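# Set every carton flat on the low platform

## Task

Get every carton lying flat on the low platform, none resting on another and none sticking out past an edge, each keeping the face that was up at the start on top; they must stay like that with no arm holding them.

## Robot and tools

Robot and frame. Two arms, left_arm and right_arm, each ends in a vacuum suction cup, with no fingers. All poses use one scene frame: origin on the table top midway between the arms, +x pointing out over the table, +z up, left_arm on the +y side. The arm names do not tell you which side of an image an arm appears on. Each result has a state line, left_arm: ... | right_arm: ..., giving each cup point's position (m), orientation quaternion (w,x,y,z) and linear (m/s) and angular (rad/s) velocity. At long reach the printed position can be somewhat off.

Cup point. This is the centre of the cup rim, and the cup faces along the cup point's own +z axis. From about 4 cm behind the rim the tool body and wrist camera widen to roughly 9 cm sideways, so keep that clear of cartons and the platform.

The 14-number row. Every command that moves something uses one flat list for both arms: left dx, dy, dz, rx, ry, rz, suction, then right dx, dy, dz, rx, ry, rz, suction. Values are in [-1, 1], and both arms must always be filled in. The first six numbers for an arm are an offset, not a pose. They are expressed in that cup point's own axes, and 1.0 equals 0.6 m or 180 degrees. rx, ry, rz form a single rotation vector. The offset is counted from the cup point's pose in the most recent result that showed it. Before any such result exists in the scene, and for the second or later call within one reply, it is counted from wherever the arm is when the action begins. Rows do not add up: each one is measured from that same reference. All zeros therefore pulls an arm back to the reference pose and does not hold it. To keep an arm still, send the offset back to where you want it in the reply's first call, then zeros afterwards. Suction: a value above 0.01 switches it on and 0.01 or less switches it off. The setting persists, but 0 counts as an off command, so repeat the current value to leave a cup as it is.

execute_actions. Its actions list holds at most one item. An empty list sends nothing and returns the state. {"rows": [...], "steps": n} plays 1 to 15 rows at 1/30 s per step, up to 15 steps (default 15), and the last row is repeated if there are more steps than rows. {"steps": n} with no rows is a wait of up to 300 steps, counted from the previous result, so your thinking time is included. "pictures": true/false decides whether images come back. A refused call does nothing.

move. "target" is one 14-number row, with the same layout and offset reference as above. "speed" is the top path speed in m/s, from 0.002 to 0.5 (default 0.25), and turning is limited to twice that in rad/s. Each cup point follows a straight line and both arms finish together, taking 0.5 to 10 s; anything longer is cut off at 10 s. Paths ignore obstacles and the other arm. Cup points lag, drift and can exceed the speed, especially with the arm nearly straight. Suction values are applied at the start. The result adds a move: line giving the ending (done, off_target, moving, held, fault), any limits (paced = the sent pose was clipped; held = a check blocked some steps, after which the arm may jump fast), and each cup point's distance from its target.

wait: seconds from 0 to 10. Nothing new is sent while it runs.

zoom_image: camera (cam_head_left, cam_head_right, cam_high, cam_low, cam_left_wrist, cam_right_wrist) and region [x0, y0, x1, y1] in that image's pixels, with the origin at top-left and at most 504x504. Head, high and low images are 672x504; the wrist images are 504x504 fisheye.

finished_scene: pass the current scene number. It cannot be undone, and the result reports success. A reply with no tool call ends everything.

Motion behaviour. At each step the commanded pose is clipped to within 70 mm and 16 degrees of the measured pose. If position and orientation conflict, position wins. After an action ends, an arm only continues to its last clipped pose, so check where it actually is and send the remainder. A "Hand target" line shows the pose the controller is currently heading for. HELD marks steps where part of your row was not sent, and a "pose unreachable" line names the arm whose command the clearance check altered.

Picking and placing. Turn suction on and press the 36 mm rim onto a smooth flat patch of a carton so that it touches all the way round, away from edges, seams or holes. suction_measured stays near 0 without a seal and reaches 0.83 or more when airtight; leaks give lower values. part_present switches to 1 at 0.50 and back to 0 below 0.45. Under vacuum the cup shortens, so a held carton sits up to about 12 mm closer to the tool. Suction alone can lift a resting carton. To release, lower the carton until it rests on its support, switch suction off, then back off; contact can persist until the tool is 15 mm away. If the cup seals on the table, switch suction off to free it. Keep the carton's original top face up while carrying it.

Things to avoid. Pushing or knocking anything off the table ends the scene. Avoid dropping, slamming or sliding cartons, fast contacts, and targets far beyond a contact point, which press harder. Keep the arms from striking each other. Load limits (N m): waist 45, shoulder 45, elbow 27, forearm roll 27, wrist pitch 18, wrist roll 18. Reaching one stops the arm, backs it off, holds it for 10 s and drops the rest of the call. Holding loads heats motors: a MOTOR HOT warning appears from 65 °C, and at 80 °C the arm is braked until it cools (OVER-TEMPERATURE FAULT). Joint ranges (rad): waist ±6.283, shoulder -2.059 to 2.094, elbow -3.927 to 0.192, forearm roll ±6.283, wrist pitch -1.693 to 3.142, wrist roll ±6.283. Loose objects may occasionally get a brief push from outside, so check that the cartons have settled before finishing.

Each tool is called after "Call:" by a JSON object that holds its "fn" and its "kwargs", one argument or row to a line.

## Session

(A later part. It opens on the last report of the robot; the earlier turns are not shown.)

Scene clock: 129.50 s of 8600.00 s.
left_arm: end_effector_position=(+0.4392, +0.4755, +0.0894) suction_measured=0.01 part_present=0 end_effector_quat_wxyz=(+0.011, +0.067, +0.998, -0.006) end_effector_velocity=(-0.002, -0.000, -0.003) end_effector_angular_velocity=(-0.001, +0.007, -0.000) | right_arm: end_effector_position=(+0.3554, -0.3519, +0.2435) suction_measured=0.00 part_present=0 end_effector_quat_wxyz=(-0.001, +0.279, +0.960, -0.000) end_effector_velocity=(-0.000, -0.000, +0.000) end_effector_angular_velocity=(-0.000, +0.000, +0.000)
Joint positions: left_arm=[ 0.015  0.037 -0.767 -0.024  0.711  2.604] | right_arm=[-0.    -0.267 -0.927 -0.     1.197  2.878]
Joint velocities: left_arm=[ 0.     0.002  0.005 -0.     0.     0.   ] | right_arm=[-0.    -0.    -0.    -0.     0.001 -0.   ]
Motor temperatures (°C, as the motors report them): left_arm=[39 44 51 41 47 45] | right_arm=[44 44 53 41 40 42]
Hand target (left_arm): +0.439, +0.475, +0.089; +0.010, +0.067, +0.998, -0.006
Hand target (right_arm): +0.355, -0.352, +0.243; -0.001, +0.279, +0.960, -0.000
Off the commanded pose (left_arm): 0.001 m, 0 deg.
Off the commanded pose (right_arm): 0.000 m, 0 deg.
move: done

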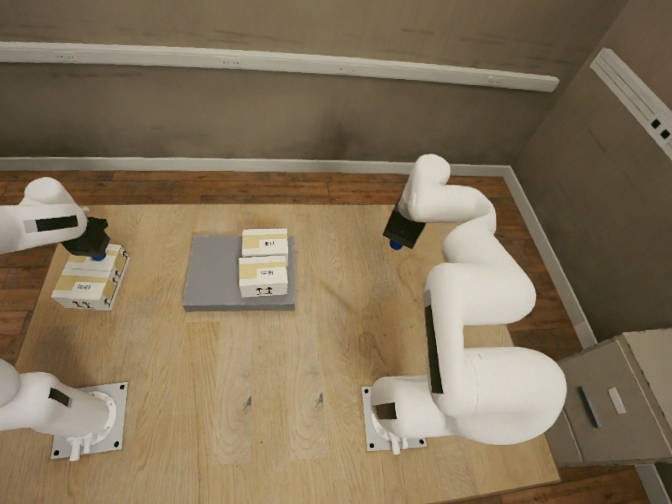

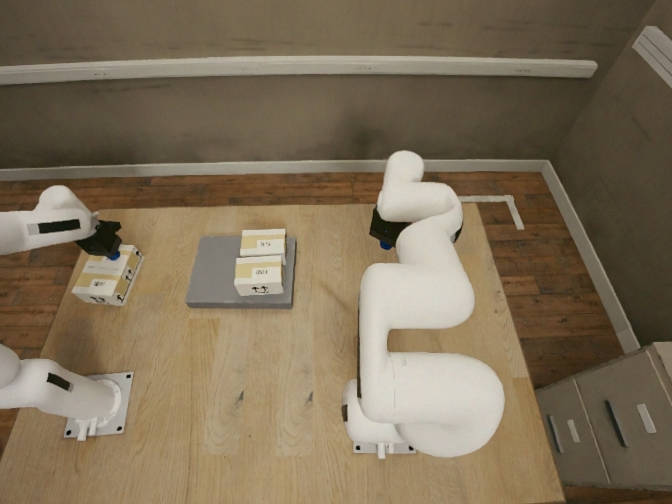

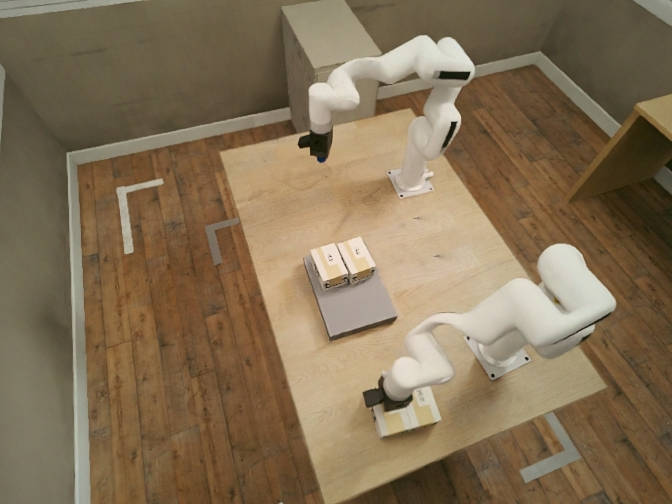

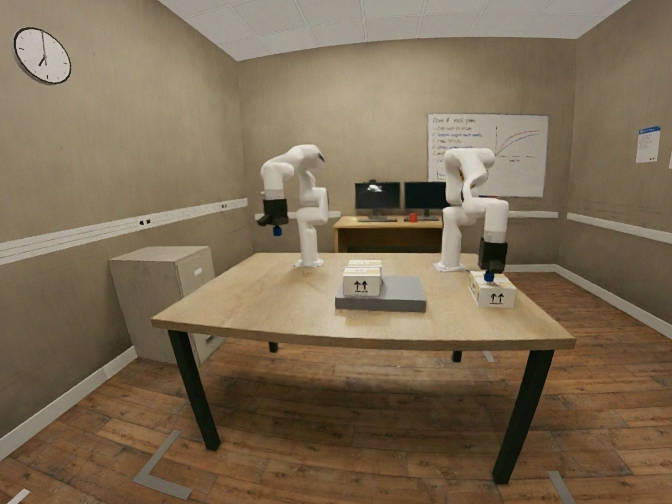

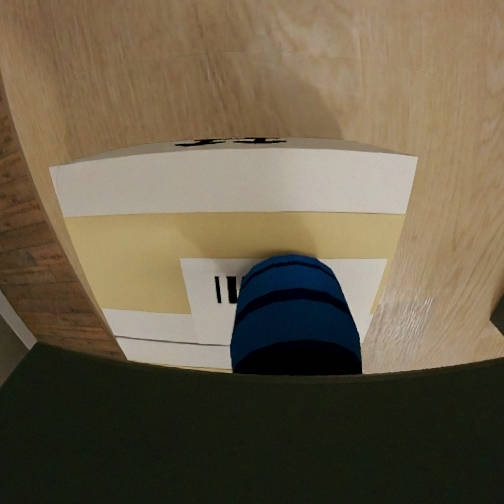

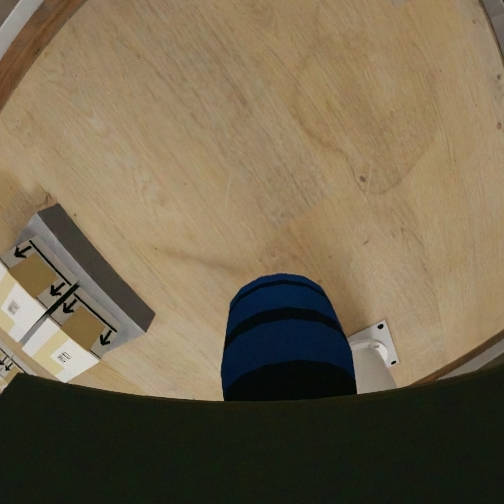

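Call:
{"fn": "move", "kwargs": {
  "target": [0.017,0.016,0,0,0,0,1,0,0,0,0,0,0,0],
  "speed": 0.1
}}

Call:
{"fn": "move", "kwargs": {
  "target": [0,0,0.044,0,0,0,1,0,0,0,0,0,0,0],
  "speed": 0.04
}}

Call:
{"fn": "move", "kwargs": {
  "target": [0,0,-0.25,0,0,-0.043,1,0,0,0,0,0,0,0],
  "speed": 0.2
}}

Call:
{"fn": "move", "kwargs": {
  "target": [-0.023,-0.6,0,0,0,0,1,0,0,0,0,0,0,0],
  "speed": 0.3
}}

Scene clock: 136.57 s of 8600.00 s.
left_arm: end_effector_position=(+0.4304, +0.4864, +0.0890) suction_measured=0.01 part_present=0 end_effector_quat_wxyz=(+0.011, +0.067, +0.998, -0.006) end_effector_velocity=(+0.000, +0.000, +0.001) end_effector_angular_velocity=(+0.000, -0.003, -0.001) | right_arm: end_effector_position=(+0.3554, -0.3519, +0.2435) suction_measured=0.00 part_present=0 end_effector_quat_wxyz=(-0.001, +0.279, +0.960, -0.000) end_effector_velocity=(-0.000, -0.000, -0.000) end_effector_angular_velocity=(-0.000, +0.001, -0.001)
Joint positions: left_arm=[ 0.043  0.014 -0.739 -0.025  0.706  2.632] | right_arm=[-0.    -0.267 -0.927 -0.     1.197  2.878]
Joint velocities: left_arm=[ 0.001 -0.003  0.001 -0.    -0.001  0.002] | right_arm=[-0.     0.     0.    -0.     0.     0.001]
Motor temperatures (°C, as the motors report them): left_arm=[39 43 50 41 47 45] | right_arm=[44 44 53 41 40 42]
Hand target (left_arm): +0.430, +0.486, +0.089; +0.011, +0.067, +0.998, -0.006
Hand target (right_arm): +0.355, -0.352, +0.243; -0.001, +0.279, +0.960, -0.000
Off the commanded pose (left_arm): 0.000 m, 0 deg.
Off the commanded pose (right_arm): 0.000 m, 0 deg.
After step 90, 3.37 s passed at rest.
move: done

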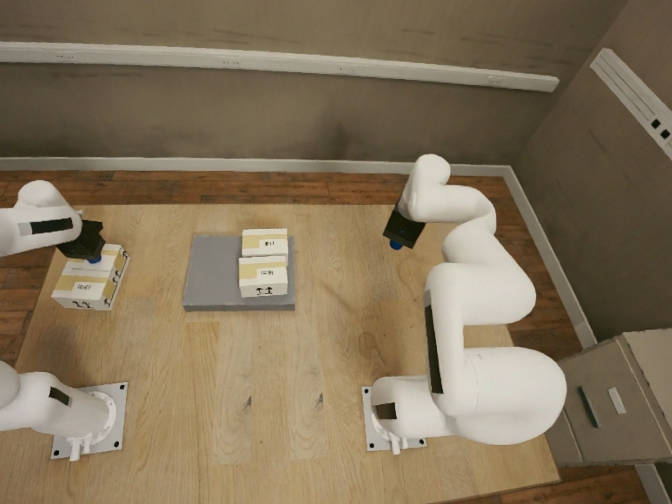

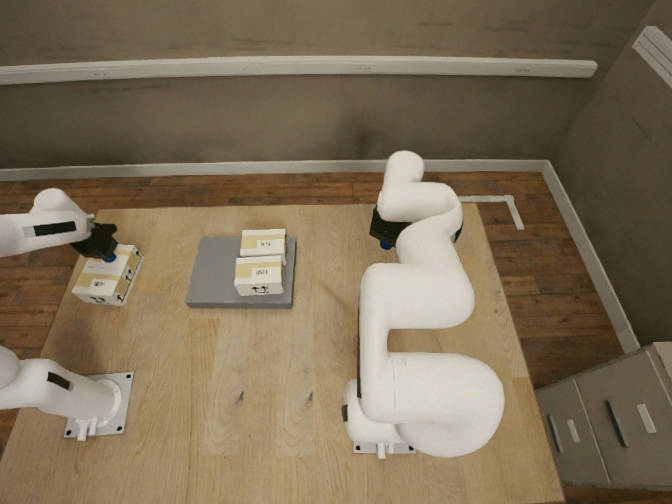

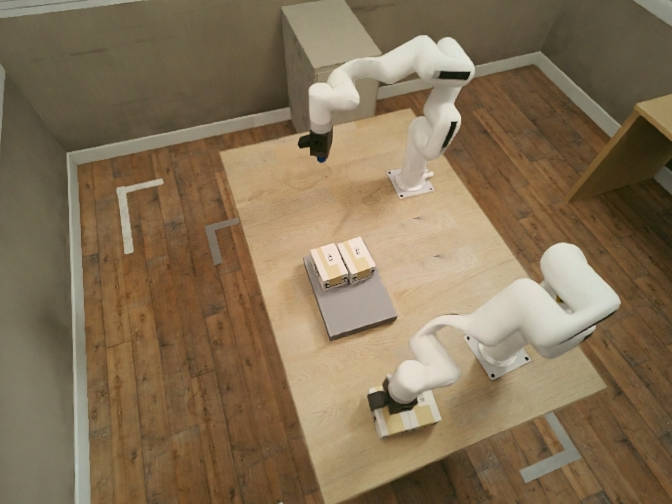

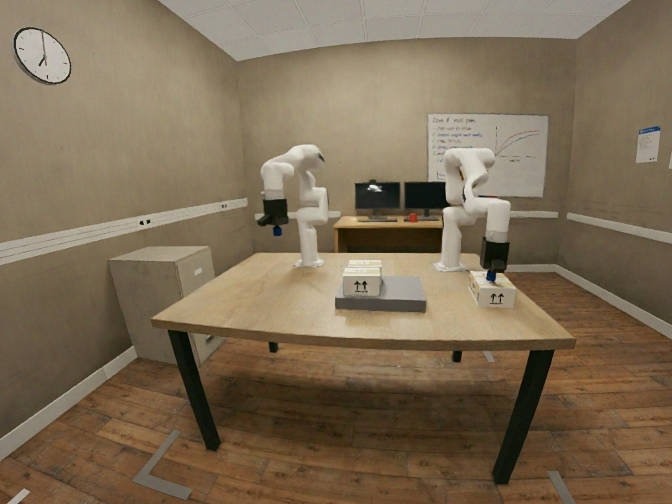

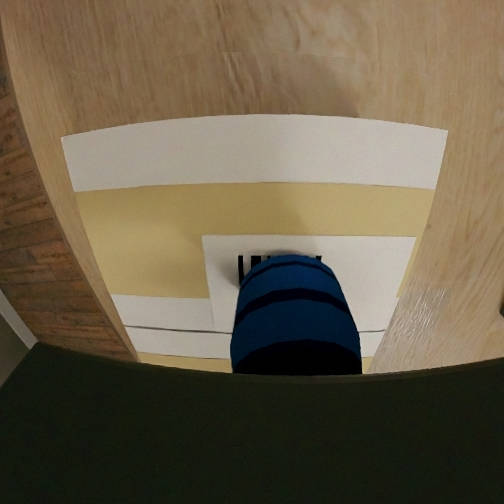

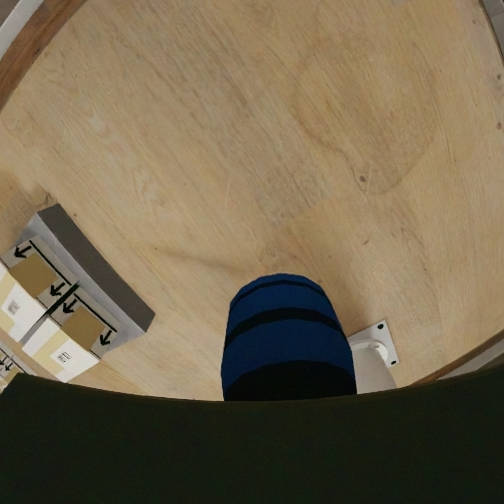

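Scene clock: 137.53 s of 8600.00 s.
left_arm: end_effector_position=(+0.4331, +0.4862, +0.0652) suction_measured=1.00 part_present=1 end_effector_quat_wxyz=(+0.014, +0.067, +0.998, -0.006) end_effector_velocity=(-0.000, +0.000, -0.001) end_effector_angular_velocity=(+0.000, -0.001, +0.000) | right_arm: end_effector_position=(+0.3554, -0.3519, +0.2435) suction_measured=0.00 part_present=0 end_effector_quat_wxyz=(-0.001, +0.279, +0.960, -0.000) end_effector_velocity=(-0.000, -0.000, -0.000) end_effector_angular_velocity=(+0.000, +0.000, +0.001)
Joint positions: left_arm=[ 0.041  0.074 -0.725 -0.027  0.626  2.634] | right_arm=[-0.    -0.267 -0.927 -0.     1.197  2.878]
Joint velocities: left_arm=[ 0.     0.001  0.002 -0.    -0.005  0.   ] | right_arm=[-0.     0.     0.     0.     0.    -0.001]
Motor temperatures (°C, as the motors report them): left_arm=[39 43 50 41 47 45] | right_arm=[44 44 53 41 40 42]
Hand target (left_arm): +0.431, +0.486, +0.063; +0.011, +0.067, +0.998, -0.006
Hand target (right_arm): +0.355, -0.352, +0.243; -0.001, +0.279, +0.960, -0.000
Off the commanded pose (left_arm): 0.003 m, 0 deg.
Off the commanded pose (right_arm): 0.000 m, 0 deg.
move: done

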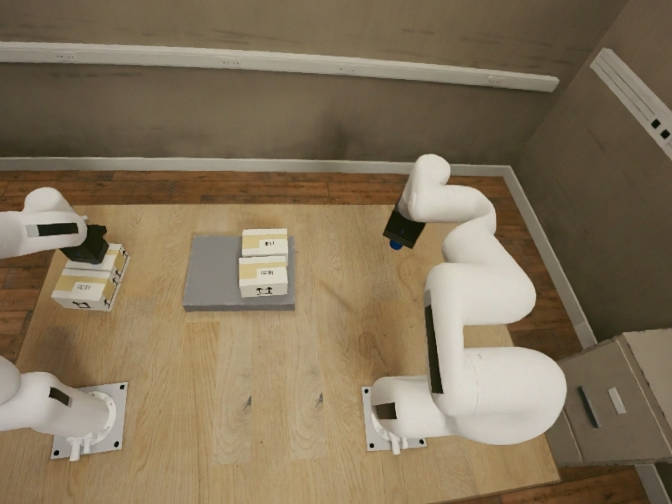

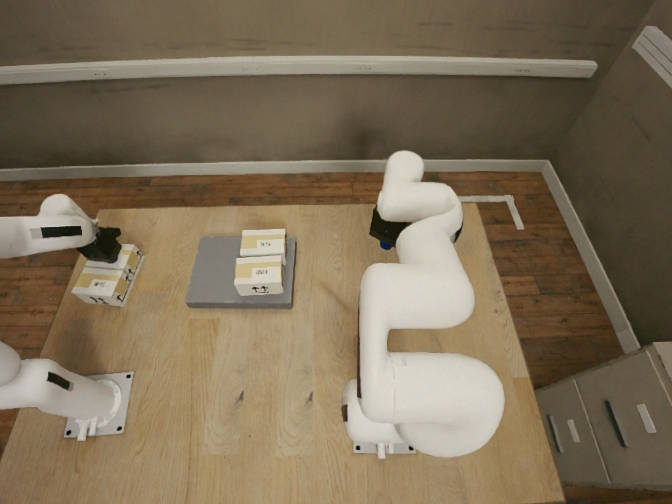

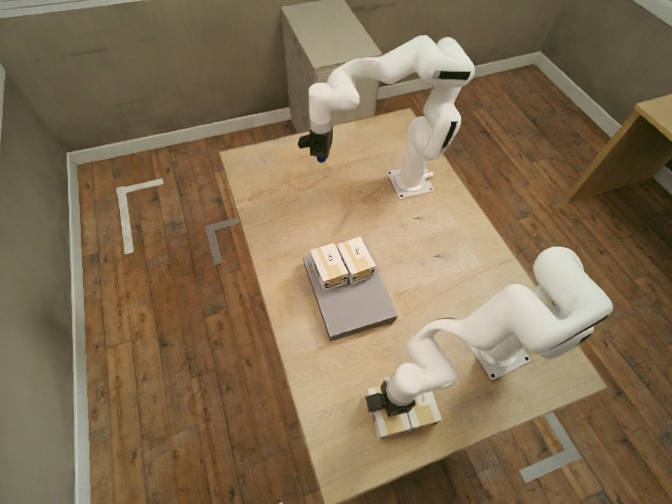

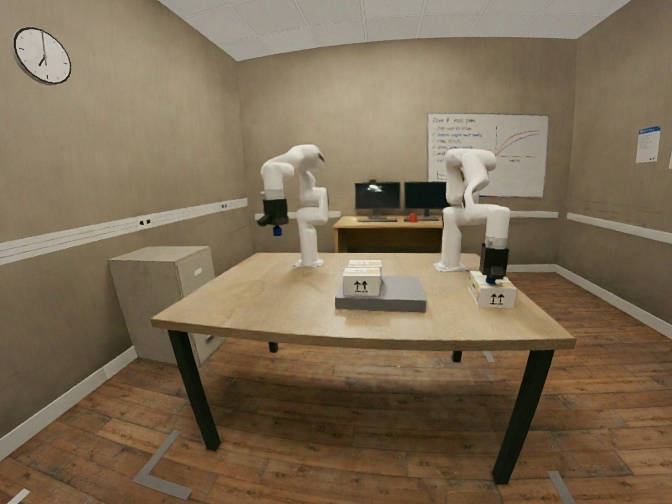

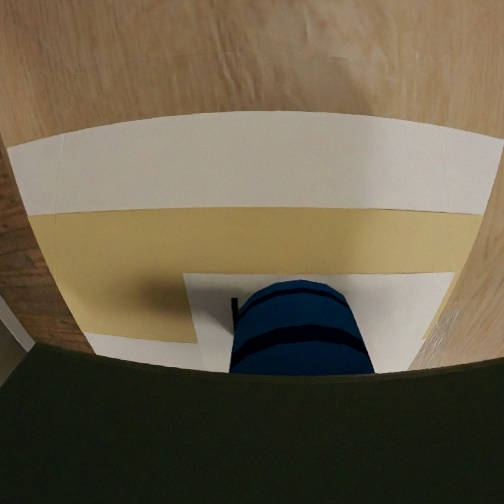

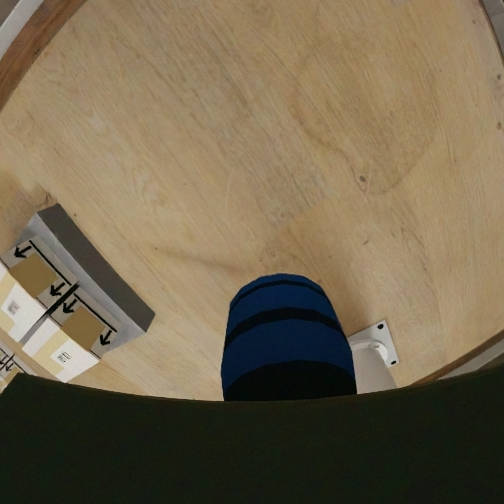

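Scene clock: 138.73 s of 8600.00 s.
left_arm: end_effector_position=(+0.4290, +0.4888, +0.2146) suction_measured=1.00 part_present=1 end_effector_quat_wxyz=(+0.013, -0.001, +1.000, -0.006) end_effector_velocity=(+0.004, +0.001, +0.008) end_effector_angular_velocity=(+0.002, -0.018, +0.003) | right_arm: end_effector_position=(+0.3554, -0.3519, +0.2435) suction_measured=0.00 part_present=0 end_effector_quat_wxyz=(-0.001, +0.279, +0.960, -0.000) end_effector_velocity=(+0.000, +0.000, +0.000) end_effector_angular_velocity=(+0.000, -0.001, +0.001)
Joint positions: left_arm=[ 0.05  -0.187 -0.915 -0.017  1.078  2.493] | right_arm=[-0.    -0.267 -0.927 -0.     1.197  2.878]
Joint velocities: left_arm=[ 0.002 -0.006 -0.013 -0.     0.001 -0.001] | right_arm=[ 0.    -0.     0.     0.    -0.    -0.001]
Motor temperatures (°C, as the motors report them): left_arm=[39 43 50 41 47 45] | right_arm=[44 44 53 41 40 42]
Hand target (left_arm): +0.429, +0.489, +0.215; +0.013, -0.001, +1.000, -0.006
Hand target (right_arm): +0.355, -0.352, +0.243; -0.001, +0.279, +0.960, -0.000
Off the commanded pose (left_arm): 0.001 m, 0 deg.
Off the commanded pose (right_arm): 0.000 m, 0 deg.
move: done

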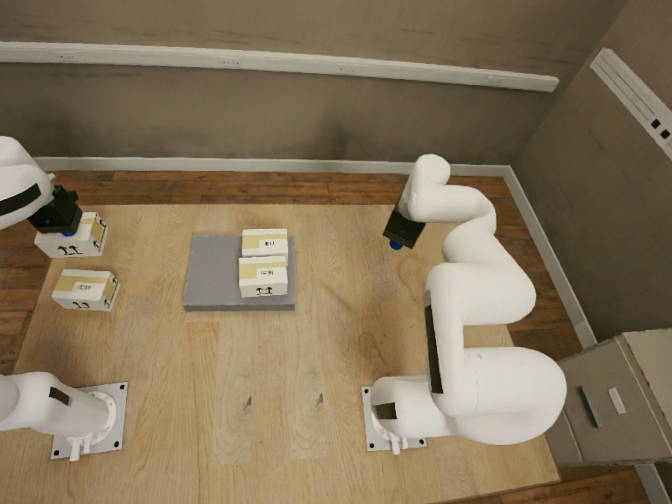

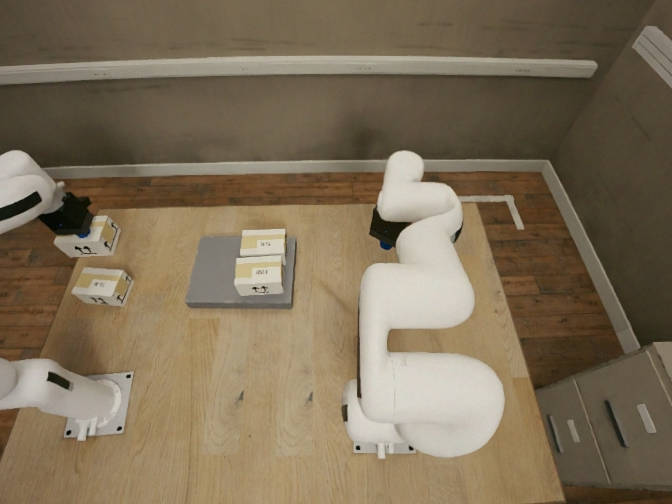

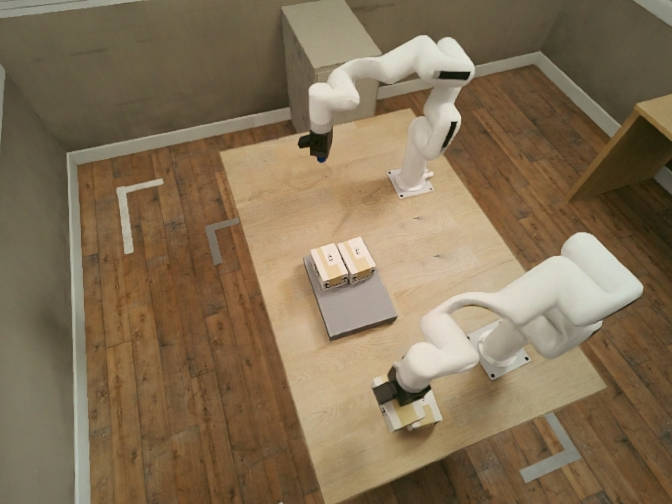

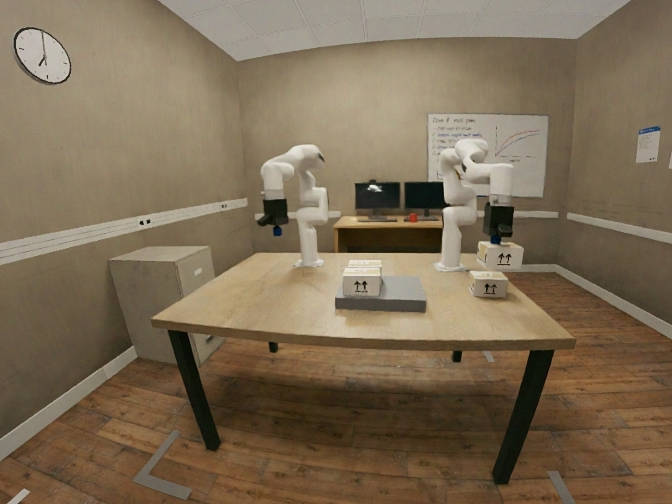

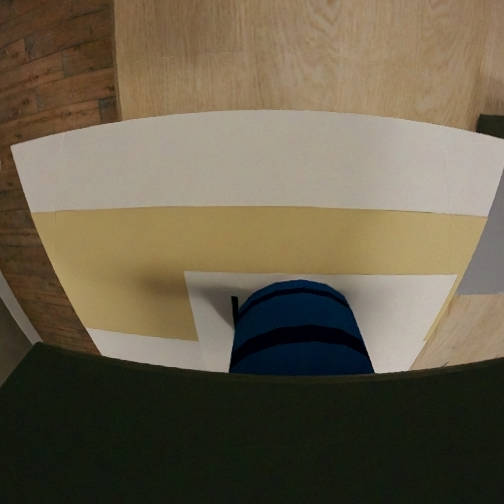

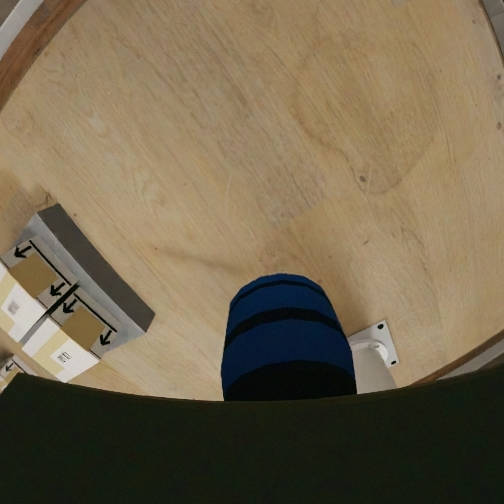

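Scene clock: 140.43 s of 8600.00 s.
left_arm: end_effector_position=(+0.4430, +0.1279, +0.2211) suction_measured=1.00 part_present=1 end_effector_quat_wxyz=(+0.013, -0.001, +1.000, -0.009) end_effector_velocity=(-0.001, -0.003, -0.001) end_effector_angular_velocity=(+0.001, +0.002, -0.003) | right_arm: end_effector_position=(+0.3554, -0.3519, +0.2435) suction_measured=0.00 part_present=0 end_effector_quat_wxyz=(-0.001, +0.279, +0.960, -0.000) end_effector_velocity=(+0.000, -0.000, +0.000) end_effector_angular_velocity=(+0.000, -0.000, -0.000)
Joint positions: left_arm=[-0.7    0.176 -1.349  0.     1.141  1.734] | right_arm=[-0.    -0.267 -0.927 -0.     1.197  2.878]
Joint velocities: left_arm=[-0.005  0.005 -0.006 -0.     0.002 -0.002] | right_arm=[-0.  0. -0.  0. -0. -0.]
Motor temperatures (°C, as the motors report them): left_arm=[39 43 50 41 47 45] | right_arm=[44 44 53 41 40 42]
Hand target (left_arm): +0.443, +0.127, +0.221; +0.013, -0.001, +1.000, -0.009
Hand target (right_arm): +0.355, -0.352, +0.243; -0.001, +0.279, +0.960, -0.000
Off the commanded pose (left_arm): 0.002 m, 0 deg.
Off the commanded pose (right_arm): 0.000 m, 0 deg.
move: done

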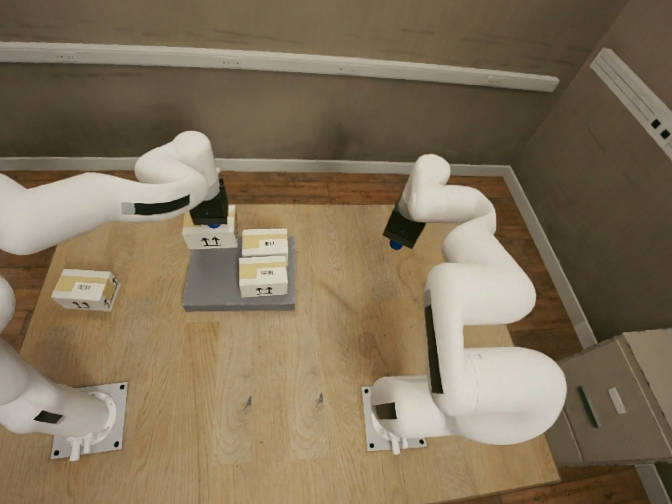

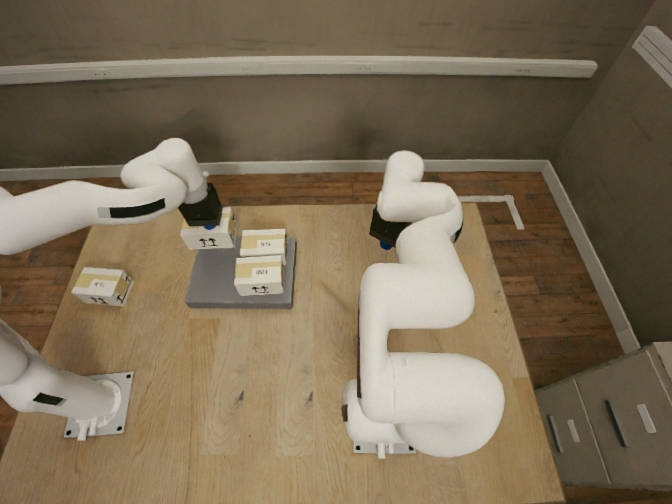

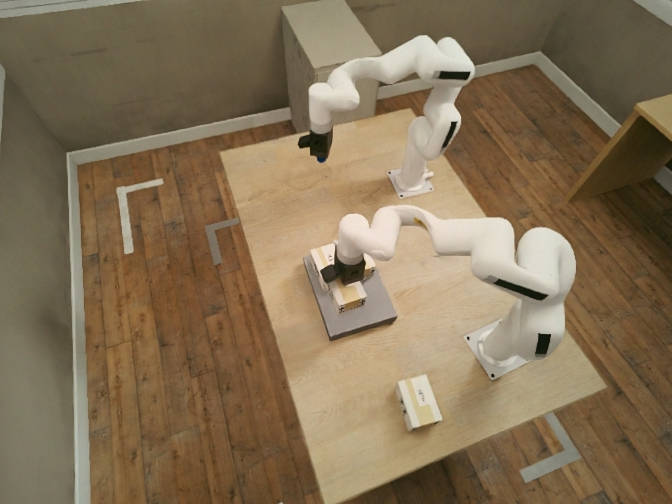

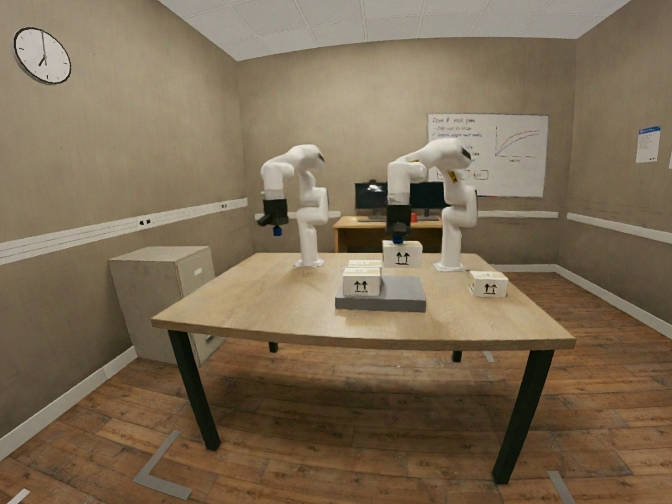

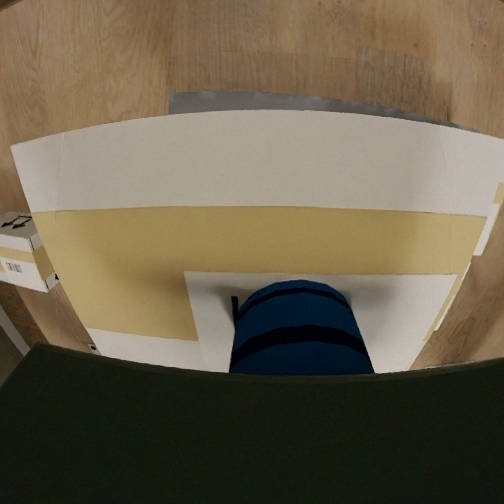

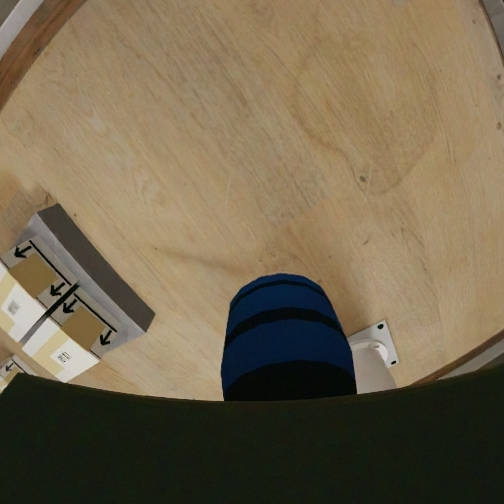

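Call:
{"fn": "move", "kwargs": {
  "target": [0,-0.004,0.14,0,0,0,1,0,0,0,0,0,0,0],
  "speed": 0.08
}}

Scene clock: 146.93 s of 8600.00 s.
left_arm: end_effector_position=(+0.4451, +0.1236, +0.1377) suction_measured=1.00 part_present=1 end_effector_quat_wxyz=(+0.013, -0.001, +1.000, -0.010) end_effector_velocity=(+0.003, -0.002, +0.005) end_effector_angular_velocity=(-0.008, -0.011, +0.001) | right_arm: end_effector_position=(+0.3554, -0.3519, +0.2435) suction_measured=0.00 part_present=0 end_effector_quat_wxyz=(-0.001, +0.279, +0.960, -0.000) end_effector_velocity=(+0.000, -0.000, -0.000) end_effector_angular_velocity=(+0.000, -0.000, +0.000)
Joint positions: left_arm=[-0.704  0.27  -1.227 -0.     0.924  1.73 ] | right_arm=[-0.    -0.267 -0.927 -0.     1.197  2.878]
Joint velocities: left_arm=[ 0.001 -0.004 -0.005  0.    -0.005 -0.   ] | right_arm=[-0.     0.001 -0.     0.    -0.    -0.   ]
Motor temperatures (°C, as the motors report them): left_arm=[39 44 51 41 47 45] | right_arm=[44 44 53 41 40 42]
Hand target (left_arm): +0.445, +0.124, +0.137; +0.013, -0.001, +1.000, -0.009
Hand target (right_arm): +0.355, -0.352, +0.243; -0.001, +0.279, +0.960, -0.000
Off the commanded pose (left_arm): 0.001 m, 0 deg.
Off the commanded pose (right_arm): 0.000 m, 0 deg.
After step 90, 2.13 s passed at rest.
move: done

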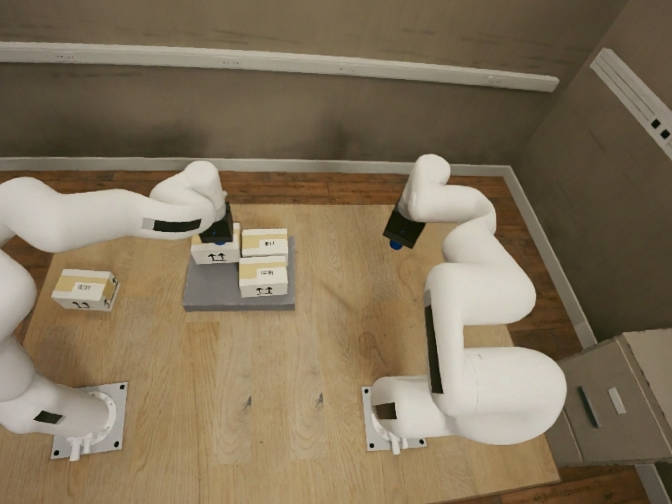

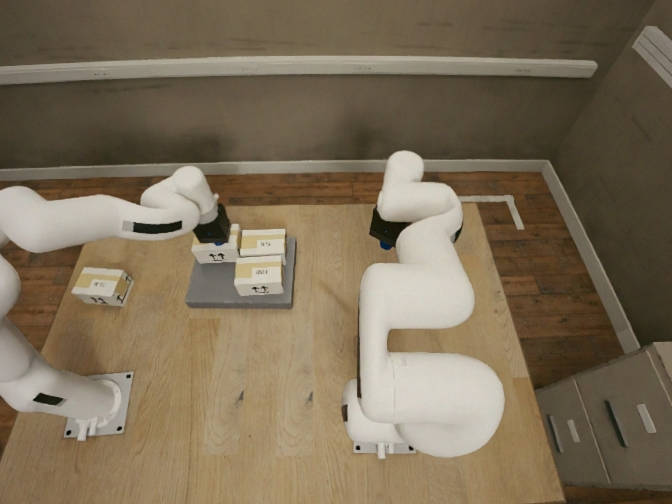

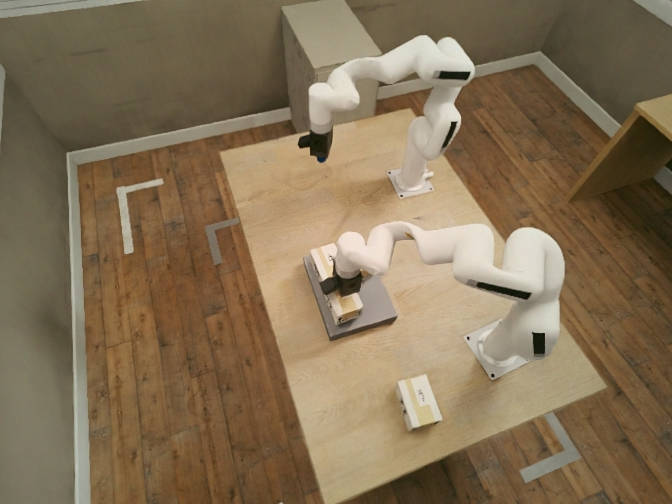

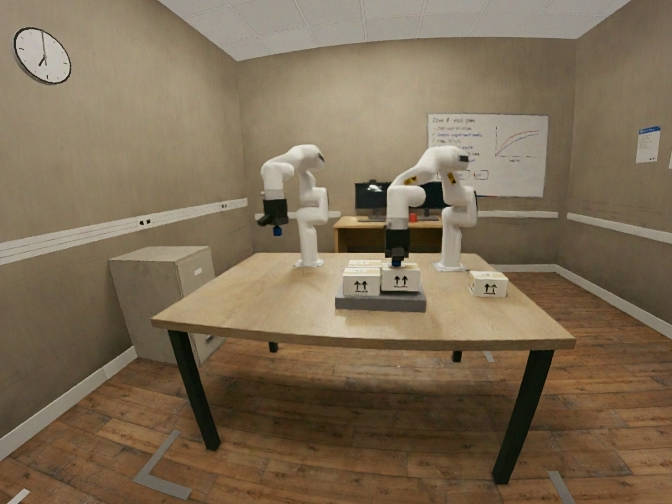

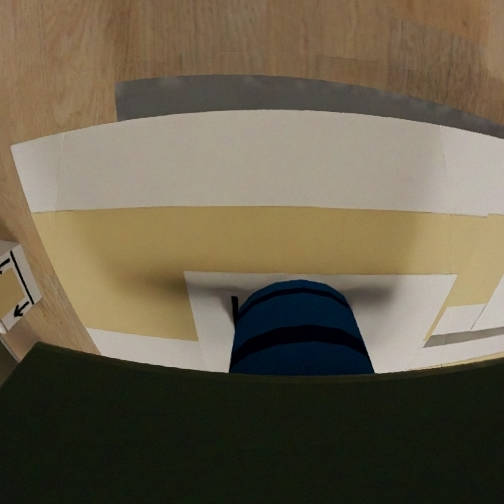

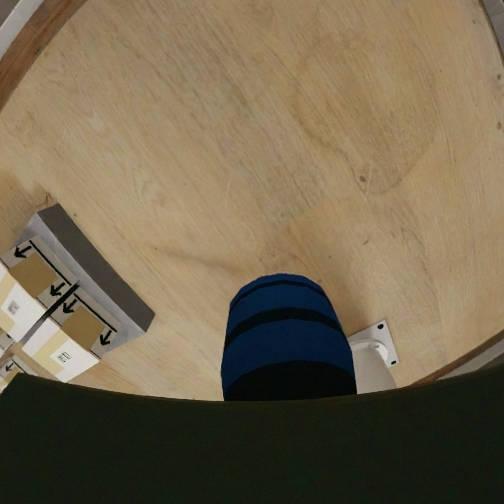

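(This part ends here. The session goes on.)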